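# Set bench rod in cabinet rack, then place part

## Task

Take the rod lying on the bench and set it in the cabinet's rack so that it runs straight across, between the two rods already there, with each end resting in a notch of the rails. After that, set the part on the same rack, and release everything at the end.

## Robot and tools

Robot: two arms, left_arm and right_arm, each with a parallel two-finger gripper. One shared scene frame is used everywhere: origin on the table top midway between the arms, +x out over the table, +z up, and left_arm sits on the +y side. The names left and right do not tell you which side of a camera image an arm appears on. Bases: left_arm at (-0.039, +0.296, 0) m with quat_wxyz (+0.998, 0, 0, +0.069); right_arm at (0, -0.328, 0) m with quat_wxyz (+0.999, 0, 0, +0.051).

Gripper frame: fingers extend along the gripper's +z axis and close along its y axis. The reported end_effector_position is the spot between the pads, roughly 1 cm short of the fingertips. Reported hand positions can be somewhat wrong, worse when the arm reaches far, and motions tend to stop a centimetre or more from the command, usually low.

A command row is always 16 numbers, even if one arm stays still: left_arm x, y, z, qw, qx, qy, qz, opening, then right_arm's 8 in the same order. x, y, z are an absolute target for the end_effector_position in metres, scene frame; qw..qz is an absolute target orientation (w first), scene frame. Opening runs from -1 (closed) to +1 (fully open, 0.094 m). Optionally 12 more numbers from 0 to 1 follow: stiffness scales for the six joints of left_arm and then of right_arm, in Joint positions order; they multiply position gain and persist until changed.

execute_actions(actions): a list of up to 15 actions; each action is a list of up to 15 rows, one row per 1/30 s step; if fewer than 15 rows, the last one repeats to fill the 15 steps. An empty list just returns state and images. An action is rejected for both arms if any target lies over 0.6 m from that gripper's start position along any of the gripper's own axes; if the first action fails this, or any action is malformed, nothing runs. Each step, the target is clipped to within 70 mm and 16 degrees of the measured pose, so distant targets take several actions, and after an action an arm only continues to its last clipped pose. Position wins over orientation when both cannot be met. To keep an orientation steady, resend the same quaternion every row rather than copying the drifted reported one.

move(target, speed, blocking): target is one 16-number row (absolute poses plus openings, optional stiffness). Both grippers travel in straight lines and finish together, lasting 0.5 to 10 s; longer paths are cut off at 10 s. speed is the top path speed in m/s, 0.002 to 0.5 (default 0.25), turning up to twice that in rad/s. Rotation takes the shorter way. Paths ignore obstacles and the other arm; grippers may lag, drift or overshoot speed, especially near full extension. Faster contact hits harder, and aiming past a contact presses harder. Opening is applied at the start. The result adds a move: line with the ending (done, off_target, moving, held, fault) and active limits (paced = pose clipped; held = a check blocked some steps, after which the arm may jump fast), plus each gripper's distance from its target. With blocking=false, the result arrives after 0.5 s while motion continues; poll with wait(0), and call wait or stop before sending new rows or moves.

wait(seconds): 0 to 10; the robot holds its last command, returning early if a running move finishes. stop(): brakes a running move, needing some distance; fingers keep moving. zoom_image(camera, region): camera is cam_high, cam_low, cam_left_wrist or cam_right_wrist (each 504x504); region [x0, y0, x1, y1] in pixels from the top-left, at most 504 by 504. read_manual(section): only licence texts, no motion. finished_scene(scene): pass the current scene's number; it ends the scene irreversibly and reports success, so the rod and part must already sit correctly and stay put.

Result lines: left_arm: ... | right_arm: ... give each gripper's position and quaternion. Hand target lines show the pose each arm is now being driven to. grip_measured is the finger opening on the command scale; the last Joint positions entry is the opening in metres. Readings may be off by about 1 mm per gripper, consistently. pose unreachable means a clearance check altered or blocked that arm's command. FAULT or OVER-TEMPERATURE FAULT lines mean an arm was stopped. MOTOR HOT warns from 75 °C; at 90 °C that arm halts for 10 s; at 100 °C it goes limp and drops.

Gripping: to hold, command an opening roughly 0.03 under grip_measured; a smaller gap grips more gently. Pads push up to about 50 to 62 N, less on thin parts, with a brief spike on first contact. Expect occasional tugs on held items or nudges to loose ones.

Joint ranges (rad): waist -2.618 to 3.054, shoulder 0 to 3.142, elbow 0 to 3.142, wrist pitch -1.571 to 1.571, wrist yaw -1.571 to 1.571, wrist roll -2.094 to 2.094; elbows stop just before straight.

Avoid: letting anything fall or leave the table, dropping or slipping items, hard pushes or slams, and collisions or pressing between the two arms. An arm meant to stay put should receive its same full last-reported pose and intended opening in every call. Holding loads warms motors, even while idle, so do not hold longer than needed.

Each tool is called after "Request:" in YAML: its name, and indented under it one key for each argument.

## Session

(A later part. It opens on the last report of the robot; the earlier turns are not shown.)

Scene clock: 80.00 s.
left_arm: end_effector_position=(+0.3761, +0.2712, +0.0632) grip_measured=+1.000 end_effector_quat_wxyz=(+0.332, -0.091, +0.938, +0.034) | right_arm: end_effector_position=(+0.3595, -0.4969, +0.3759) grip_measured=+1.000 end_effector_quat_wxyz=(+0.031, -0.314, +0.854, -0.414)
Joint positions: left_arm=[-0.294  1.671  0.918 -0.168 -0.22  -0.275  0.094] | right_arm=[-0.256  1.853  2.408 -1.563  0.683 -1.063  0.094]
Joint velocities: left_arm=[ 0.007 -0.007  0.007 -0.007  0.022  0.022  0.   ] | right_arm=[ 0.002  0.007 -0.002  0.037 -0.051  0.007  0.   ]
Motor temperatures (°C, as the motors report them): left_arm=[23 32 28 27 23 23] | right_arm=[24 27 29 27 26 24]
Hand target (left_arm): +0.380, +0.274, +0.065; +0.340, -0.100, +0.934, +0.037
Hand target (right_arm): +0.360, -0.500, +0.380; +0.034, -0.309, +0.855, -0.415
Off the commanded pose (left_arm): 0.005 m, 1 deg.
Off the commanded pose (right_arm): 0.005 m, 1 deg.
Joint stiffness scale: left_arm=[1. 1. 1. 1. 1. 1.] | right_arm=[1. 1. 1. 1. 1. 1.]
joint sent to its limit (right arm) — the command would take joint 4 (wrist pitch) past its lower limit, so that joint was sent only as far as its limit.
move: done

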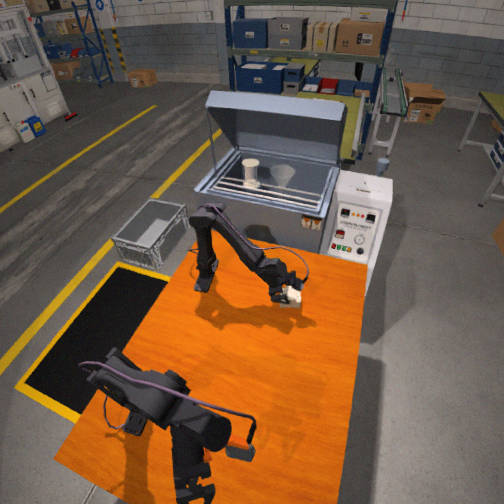

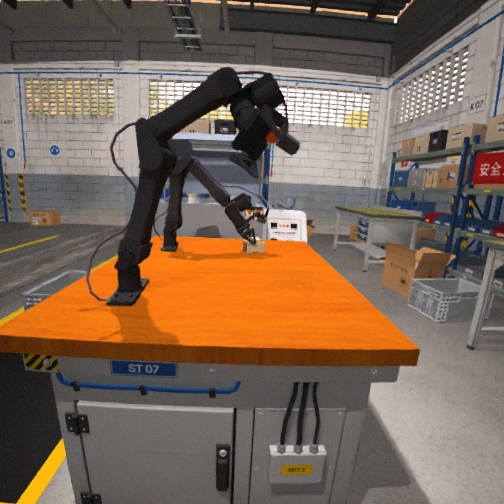

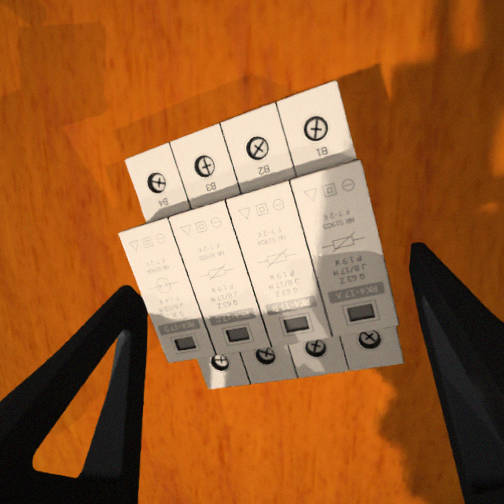

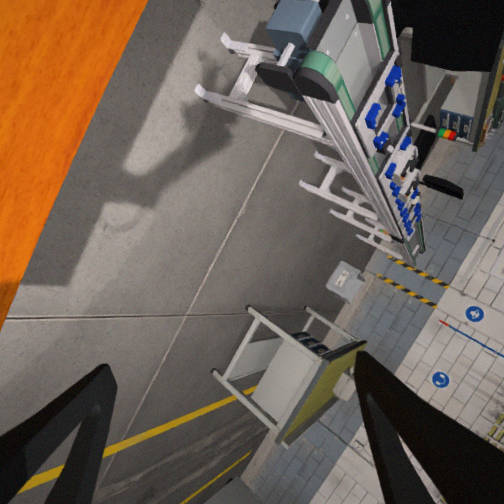

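Request:
move:
  target: [0.388,0.285,0.037,0.34,-0.10,0.934,0.037,1,0.36,-0.5,0.38,0.033,-0.309,0.856,-0.414,1]
  speed: 0.04

Request:
execute_actions:
  actions:
    - [[0.388,0.285,0.037,0.34,-0.10,0.934,0.037,0.6,0.36,-0.5,0.38,0.033,-0.309,0.856,-0.414,1]]
    - [[0.388,0.285,0.037,0.34,-0.10,0.934,0.037,0.45,0.36,-0.5,0.38,0.033,-0.309,0.856,-0.414,1]]

Scene clock: 85.27 s.
left_arm: end_effector_position=(+0.3896, +0.2817, +0.0424) grip_measured=+1.000 end_effector_quat_wxyz=(+0.342, -0.100, +0.934, +0.037) | right_arm: end_effector_position=(+0.3595, -0.4969, +0.3759) grip_measured=+1.000 end_effector_quat_wxyz=(+0.031, -0.314, +0.854, -0.414)
Joint positions: left_arm=[-0.263  1.755  0.904 -0.047 -0.216 -0.262  0.094] | right_arm=[-0.256  1.853  2.408 -1.563  0.683 -1.063  0.094]
Joint velocities: left_arm=[-0.012  0.002  0.007  0.11   0.022 -0.11   0.   ] | right_arm=[ 0.022  0.007 -0.007  0.007  0.11  -0.022  0.   ]
Motor temperatures (°C, as the motors report them): left_arm=[23 31 28 28 23 23] | right_arm=[24 27 29 27 26 24]
Hand target (left_arm): +0.388, +0.285, +0.037; +0.340, -0.100, +0.934, +0.037
Hand target (right_arm): +0.360, -0.500, +0.380; +0.034, -0.309, +0.855, -0.415
Off the commanded pose (left_arm): 0.007 m, 0 deg.
Off the commanded pose (right_arm): 0.005 m, 1 deg.
Joint stiffness scale: left_arm=[1. 1. 1. 1. 1. 1.] | right_arm=[1. 1. 1. 1. 1. 1.]
joint sent to its limit (right arm) — the command would take joint 4 (wrist pitch) past its lower limit, so that joint was sent only as far as its limit.
move: done

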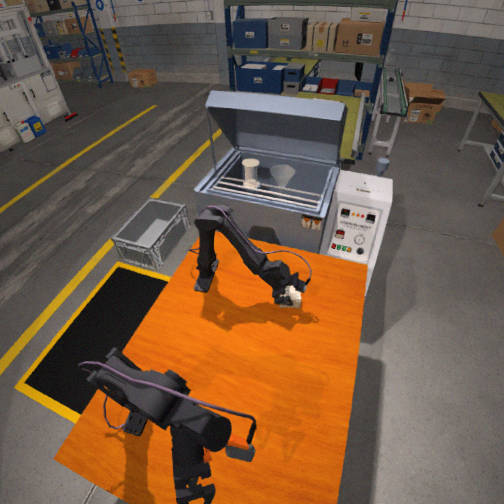

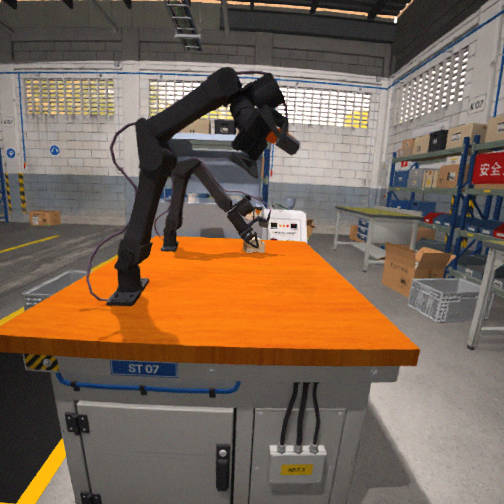

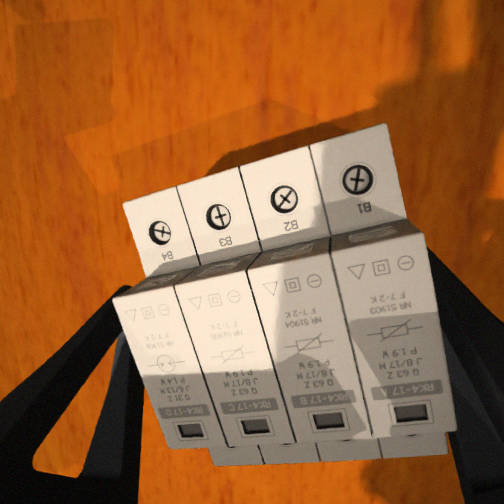

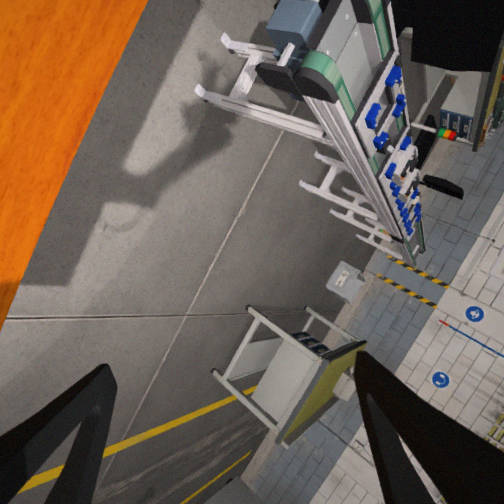

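Scene clock: 86.27 s.
left_arm: end_effector_position=(+0.3901, +0.2796, +0.0424) grip_measured=+0.531 end_effector_quat_wxyz=(+0.342, -0.098, +0.934, +0.031) | right_arm: end_effector_position=(+0.3595, -0.4969, +0.3759) grip_measured=+1.000 end_effector_quat_wxyz=(+0.031, -0.314, +0.854, -0.414)
Joint positions: left_arm=[-0.262  1.755  0.904 -0.045 -0.203 -0.261  0.072] | right_arm=[-0.256  1.853  2.408 -1.563  0.683 -1.063  0.094]
Joint velocities: left_arm=[-0.007 -0.002 -0.002 -0.007  0.022 -0.022  0.001] | right_arm=[ 0.007  0.002 -0.012 -0.007  0.007  0.022  0.   ]
Motor temperatures (°C, as the motors report them): left_arm=[23 31 28 28 23 23] | right_arm=[24 27 29 27 26 24]
Hand target (left_arm): +0.388, +0.285, +0.037; +0.340, -0.100, +0.934, +0.037
Hand target (right_arm): +0.360, -0.500, +0.380; +0.034, -0.309, +0.855, -0.415
Off the commanded pose (left_arm): 0.008 m, 1 deg.
Off the commanded pose (right_arm): 0.005 m, 1 deg.
Joint stiffness scale: left_arm=[1. 1. 1. 1. 1. 1.] | right_arm=[1. 1. 1. 1. 1. 1.]
joint sent to its limit (right arm) — the command would take joint 4 (wrist pitch) past its lower limit, so that joint was sent only as far as its limit.

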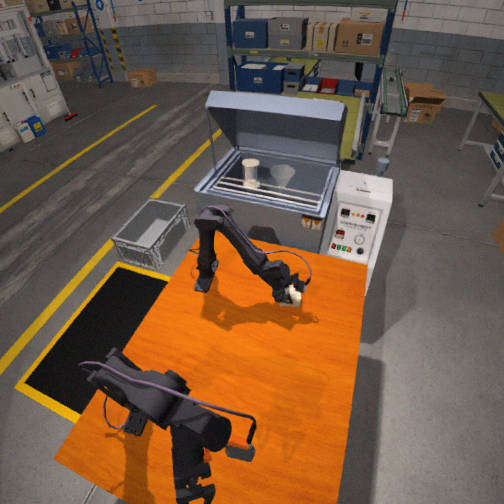

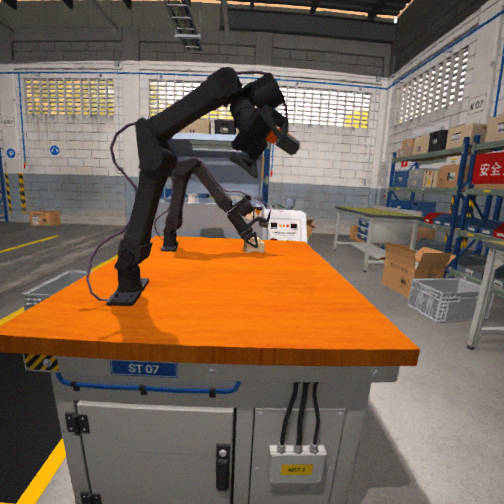

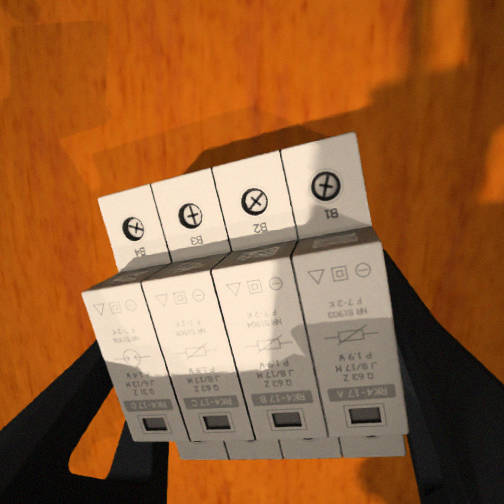

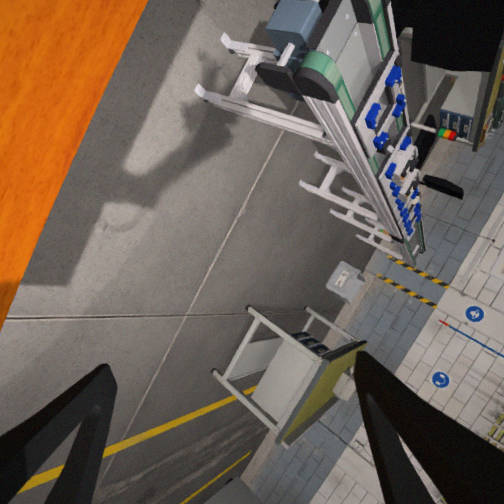

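Request:
move:
  target: [0.12,0.53,0.30,0.242,-0.665,0.665,0.242,0.49,0.36,-0.5,0.38,0.033,-0.309,0.856,-0.414,1]
  speed: 0.2

Request:
move:
  target: [0.08,0.786,0.29,0.242,-0.665,0.665,0.242,0.49,0.36,-0.5,0.38,0.033,-0.309,0.856,-0.414,1]
  speed: 0.15

Request:
move:
  target: [0.08,0.786,0.25,0.242,-0.665,0.665,0.242,0.49,0.36,-0.5,0.38,0.033,-0.309,0.856,-0.414,1]
  speed: 0.04

Request:
zoom_image:
  camera: "cam_high"
  region: [190, 130, 350, 240]

Scene clock: 97.33 s.
left_arm: end_effector_position=(+0.1191, +0.5215, +0.2780) grip_measured=+0.530 end_effector_quat_wxyz=(+0.215, -0.655, +0.687, +0.229) | right_arm: end_effector_position=(+0.3595, -0.4969, +0.3759) grip_measured=+1.000 end_effector_quat_wxyz=(+0.031, -0.314, +0.854, -0.414)
Joint positions: left_arm=[ 0.5    1.285  1.512 -1.384 -0.503 -0.778  0.072] | right_arm=[-0.256  1.853  2.408 -1.563  0.683 -1.063  0.094]
Joint velocities: left_arm=[ 0.002 -0.007 -0.007 -0.007 -0.007 -0.022  0.001] | right_arm=[ 0.022 -0.027 -0.012 -0.007 -0.022 -0.022  0.   ]
Motor temperatures (°C, as the motors report them): left_arm=[23 30 28 29 23 23] | right_arm=[24 27 29 27 26 24]
Hand target (left_arm): +0.118, +0.533, +0.299; -0.249, +0.663, -0.661, -0.247
Hand target (right_arm): +0.360, -0.500, +0.380; +0.034, -0.309, +0.855, -0.415
Off the commanded pose (left_arm): 0.024 m, 4 deg.
Off the commanded pose (right_arm): 0.005 m, 1 deg.
Joint stiffness scale: left_arm=[1. 1. 1. 1. 1. 1.] | right_arm=[1. 1. 1. 1. 1. 1.]
joint sent to its limit (right arm) — the command would take joint 4 (wrist pitch) past its lower limit, so that joint was sent only as far as its limit.
move: off_target (left_arm)

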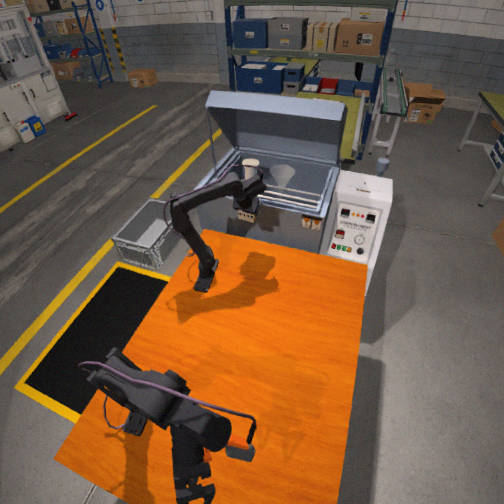

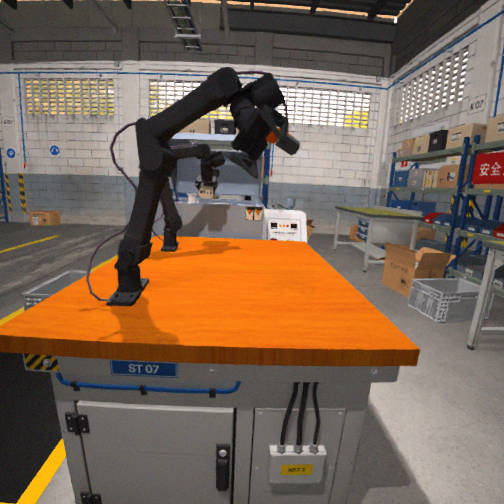

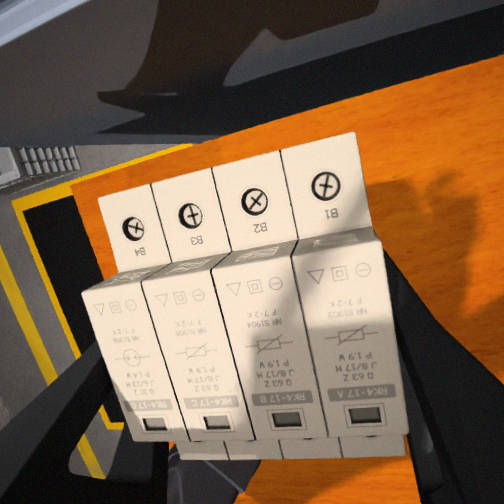

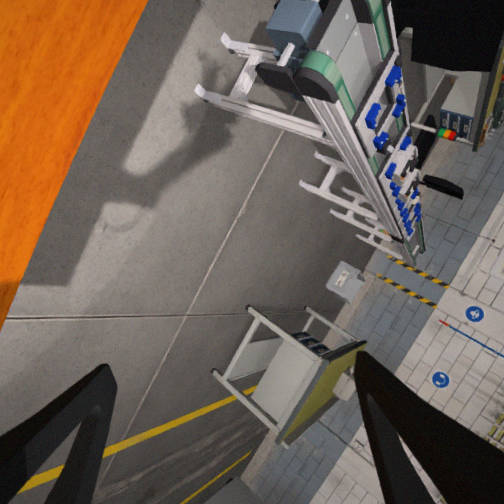

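Scene clock: 99.67 s.
left_arm: end_effector_position=(+0.0790, +0.7753, +0.2559) grip_measured=+0.530 end_effector_quat_wxyz=(+0.197, -0.670, +0.681, +0.219) | right_arm: end_effector_position=(+0.3595, -0.4969, +0.3759) grip_measured=+1.000 end_effector_quat_wxyz=(+0.031, -0.314, +0.854, -0.414)
Joint positions: left_arm=[ 1.118  2.007  2.194 -1.191 -0.198 -0.24   0.072] | right_arm=[-0.256  1.853  2.408 -1.563  0.683 -1.063  0.094]
Joint velocities: left_arm=[ 0.002 -0.007  0.002 -0.037  0.037 -0.007 -0.   ] | right_arm=[ 0.002 -0.017 -0.012 -0.022 -0.007 -0.022  0.   ]
Motor temperatures (°C, as the motors report them): left_arm=[23 30 29 29 23 23] | right_arm=[24 27 29 27 26 24]
Hand target (left_arm): +0.078, +0.785, +0.291; -0.241, +0.662, -0.665, -0.247
Hand target (right_arm): +0.360, -0.500, +0.380; +0.034, -0.309, +0.855, -0.415
Off the commanded pose (left_arm): 0.036 m, 6 deg.
Off the commanded pose (right_arm): 0.005 m, 1 deg.
Joint stiffness scale: left_arm=[1. 1. 1. 1. 1. 1.] | right_arm=[1. 1. 1. 1. 1. 1.]
joint sent to its limit (right arm) — the command would take joint 4 (wrist pitch) past its lower limit, so that joint was sent only as far as its limit.
move: off_target (left_arm)

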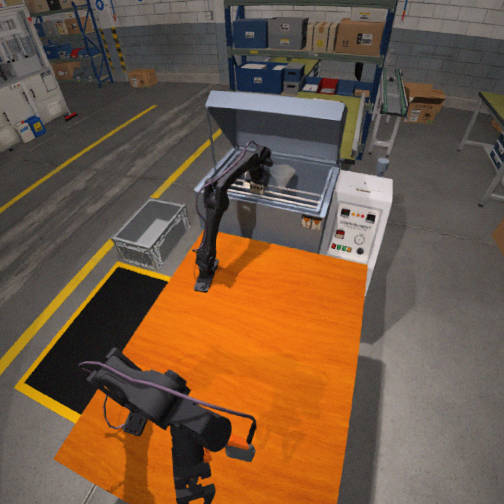

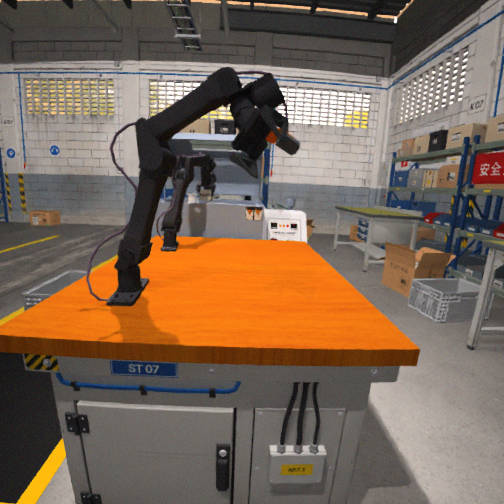

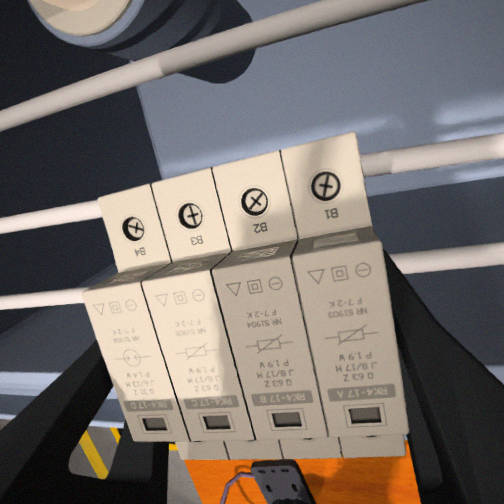

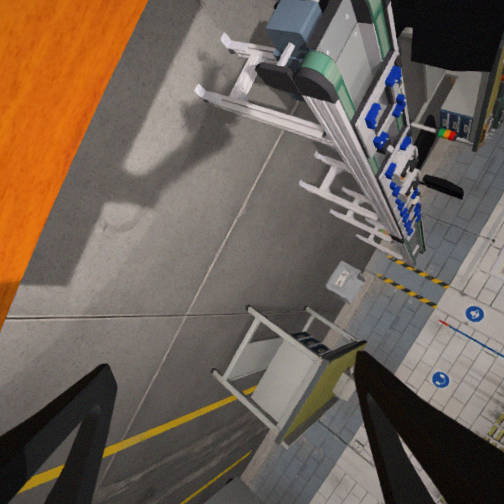

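Scene clock: 101.30 s.
left_arm: end_effector_position=(+0.0822, +0.7815, +0.2327) grip_measured=+0.530 end_effector_quat_wxyz=(+0.216, -0.667, +0.677, +0.225) | right_arm: end_effector_position=(+0.3595, -0.4969, +0.3759) grip_measured=+1.000 end_effector_quat_wxyz=(+0.031, -0.314, +0.854, -0.414)
Joint positions: left_arm=[ 1.118  1.947  1.987 -1.003 -0.192 -0.24   0.072] | right_arm=[-0.256  1.853  2.408 -1.563  0.683 -1.063  0.094]
Joint velocities: left_arm=[-0.002 -0.012 -0.012 -0.022  0.022  0.051 -0.   ] | right_arm=[ 0.002 -0.007  0.002 -0.007  0.022 -0.081  0.   ]
Motor temperatures (°C, as the motors report them): left_arm=[23 31 29 29 23 23] | right_arm=[24 27 29 27 26 24]
Hand target (left_arm): +0.080, +0.785, +0.251; -0.242, +0.664, -0.665, -0.241
Hand target (right_arm): +0.360, -0.500, +0.380; +0.034, -0.309, +0.855, -0.415
Off the commanded pose (left_arm): 0.018 m, 4 deg.
Off the commanded pose (right_arm): 0.005 m, 1 deg.
Joint stiffness scale: left_arm=[1. 1. 1. 1. 1. 1.] | right_arm=[1. 1. 1. 1. 1. 1.]
joint sent to its limit (right arm) — the command would take joint 4 (wrist pitch) past its lower limit, so that joint was sent only as far as its limit.
move: off_target (left_arm)

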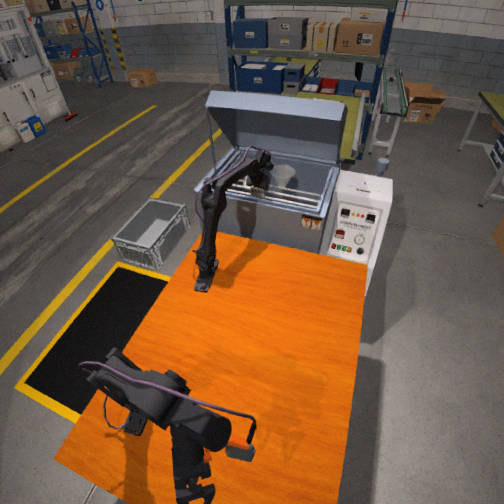

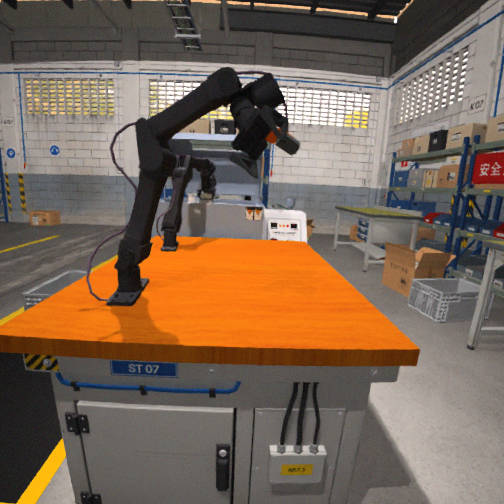

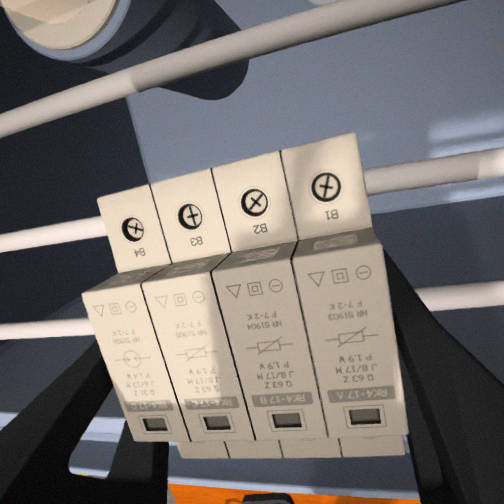

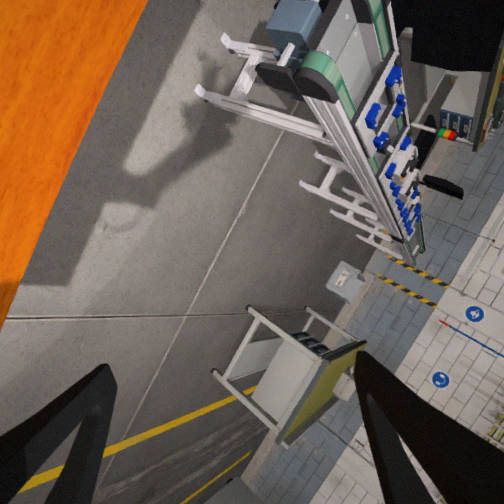

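Region (190, 130, 350, 240) of cam_high's 504x504 image, scaled by 3.150, with more detail than that image has; it fills the top 346 rows of this view, and the rest is white.

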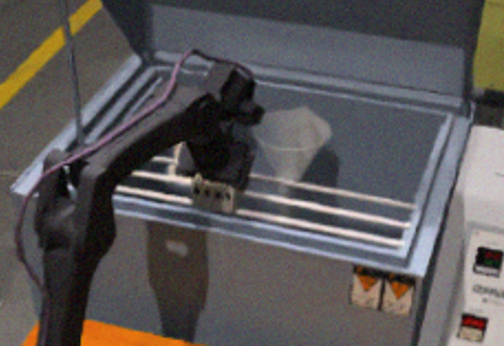

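Essentially on the rods; settle and release.

Request:
execute_actions:
  actions:
    - [[0.08,0.79,0.245,0.25,-0.661,0.661,0.25,0.49,0.36,-0.5,0.38,0.033,-0.309,0.856,-0.414,1]]
    - [[0.08,0.79,0.241,0.25,-0.661,0.661,0.25,0.49,0.36,-0.5,0.38,0.033,-0.309,0.856,-0.414,1]]
    - [[0.08,0.79,0.241,0.25,-0.661,0.661,0.25,1,0.36,-0.5,0.38,0.033,-0.309,0.856,-0.414,1]]

Request:
move:
  target: [0.08,0.7,0.34,0.242,-0.665,0.665,0.242,1,0.36,-0.5,0.38,0.033,-0.309,0.856,-0.414,1]
  speed: 0.15

Request:
zoom_image:
  camera: "cam_high"
  region: [190, 130, 350, 240]

Scene clock: 106.40 s.
left_arm: end_effector_position=(+0.0846, +0.7902, +0.2319) grip_measured=+1.000 end_effector_quat_wxyz=(+0.242, -0.663, +0.667, +0.239) | right_arm: end_effector_position=(+0.3595, -0.4969, +0.3759) grip_measured=+1.000 end_effector_quat_wxyz=(+0.031, -0.314, +0.854, -0.414)
Joint positions: left_arm=[ 1.118  1.92   1.909 -0.889 -0.194 -0.24   0.094] | right_arm=[-0.256  1.853  2.408 -1.563  0.683 -1.063  0.094]
Joint velocities: left_arm=[-0.002 -0.007 -0.007  0.022 -0.007  0.081  0.   ] | right_arm=[-0.017  0.007 -0.007 -0.022  0.066 -0.007  0.   ]
Motor temperatures (°C, as the motors report them): left_arm=[23 32 29 29 23 23] | right_arm=[24 27 29 27 26 24]
Hand target (left_arm): +0.080, +0.790, +0.241; -0.250, +0.661, -0.661, -0.250
Hand target (right_arm): +0.360, -0.500, +0.380; +0.034, -0.309, +0.855, -0.415
Off the commanded pose (left_arm): 0.010 m, 2 deg.
Off the commanded pose (right_arm): 0.005 m, 1 deg.
Joint stiffness scale: left_arm=[1. 1. 1. 1. 1. 1.] | right_arm=[1. 1. 1. 1. 1. 1.]
joint sent to its limit (right arm) — the command would take joint 4 (wrist pitch) past its lower limit, so that joint was sent only as far as its limit.

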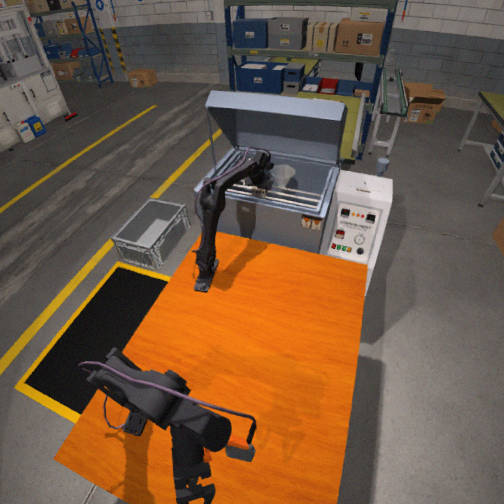

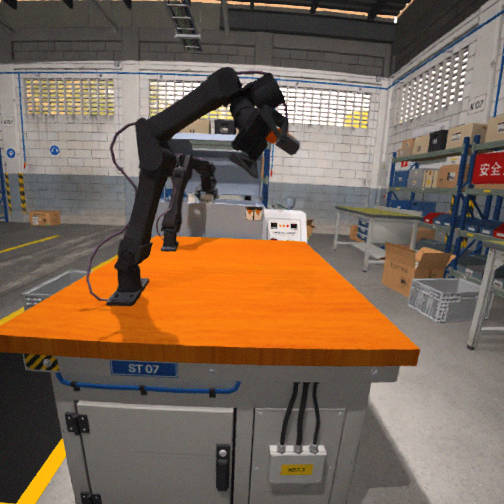

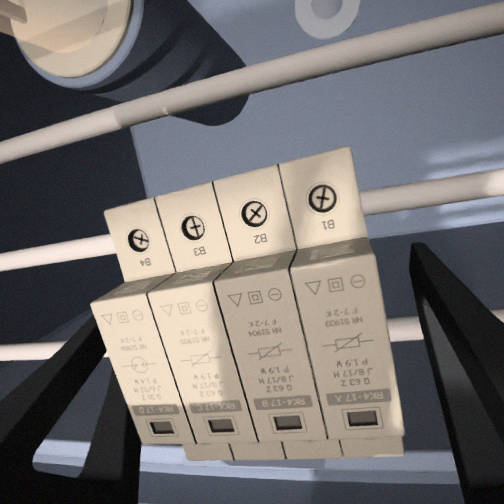

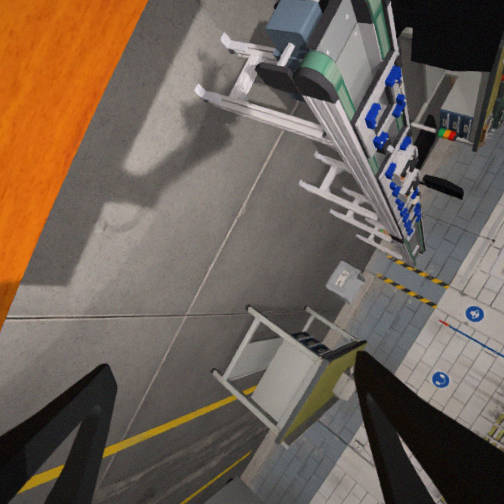

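Scene clock: 108.00 s.
left_arm: end_effector_position=(+0.0791, +0.7022, +0.3267) grip_measured=+1.000 end_effector_quat_wxyz=(+0.230, -0.665, +0.671, +0.233) | right_arm: end_effector_position=(+0.3595, -0.4969, +0.3759) grip_measured=+1.000 end_effector_quat_wxyz=(+0.031, -0.314, +0.854, -0.414)
Joint positions: left_arm=[ 1.05   1.768  2.145 -1.317 -0.233 -0.297  0.094] | right_arm=[-0.256  1.853  2.408 -1.563  0.683 -1.063  0.094]
Joint velocities: left_arm=[-0.002 -0.012  0.007  0.037 -0.037  0.022  0.   ] | right_arm=[ 0.007  0.012 -0.002 -0.007  0.066 -0.037  0.   ]
Motor temperatures (°C, as the motors report them): left_arm=[23 32 29 29 23 23] | right_arm=[24 27 29 27 26 24]
Hand target (left_arm): +0.080, +0.699, +0.340; -0.242, +0.665, -0.664, -0.241
Hand target (right_arm): +0.360, -0.500, +0.380; +0.034, -0.309, +0.855, -0.415
Off the commanded pose (left_arm): 0.014 m, 2 deg.
Off the commanded pose (right_arm): 0.005 m, 1 deg.
Joint stiffness scale: left_arm=[1. 1. 1. 1. 1. 1.] | right_arm=[1. 1. 1. 1. 1. 1.]
joint sent to its limit (right arm) — the command would take joint 4 (wrist pitch) past its lower limit, so that joint was sent only as far as its limit.
move: off_target (left_arm)

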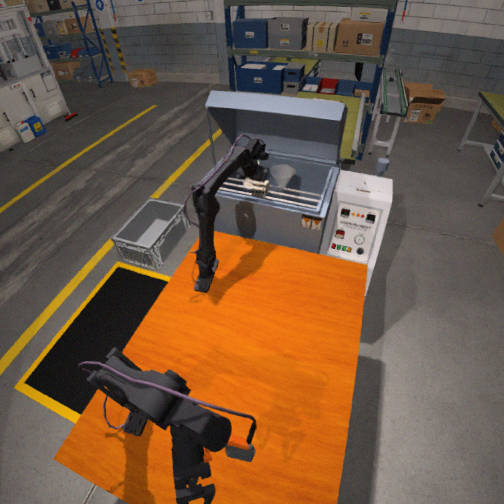

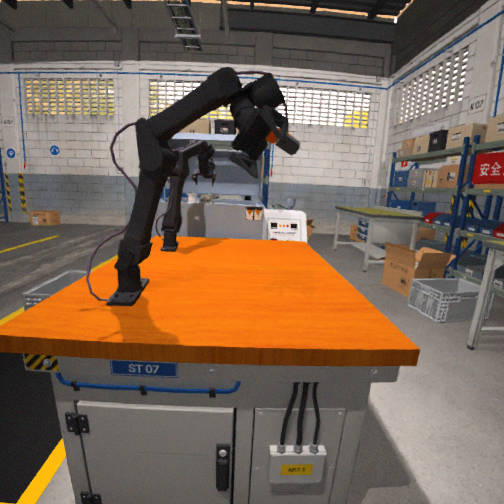

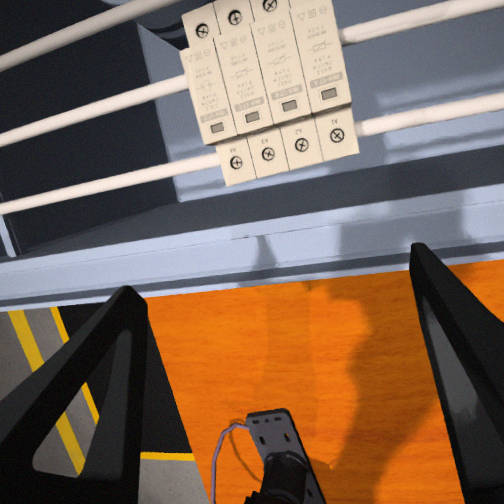

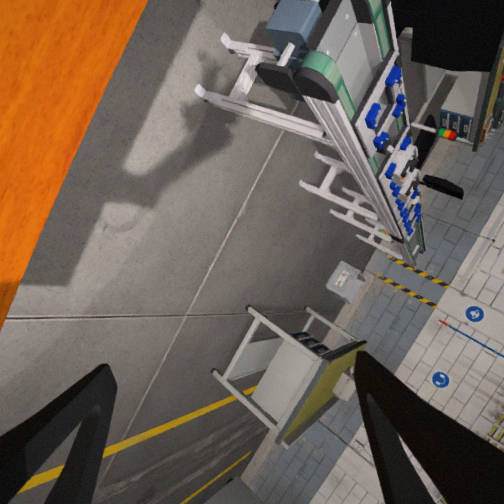

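Region (190, 130, 350, 240) of cam_high's 504x504 image, scaled by 3.150, with more detail than that image has; it fills the top 346 rows of this view, and the rest is white.

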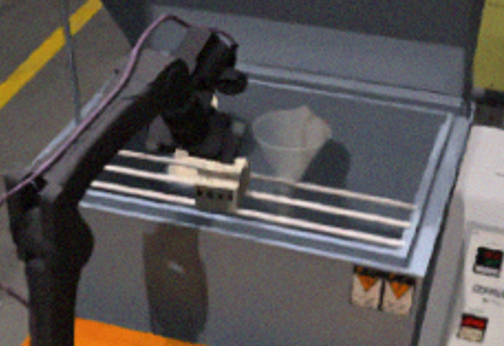

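Request:
finished_scene:
  scene: 1

The scene is finished: the task was done.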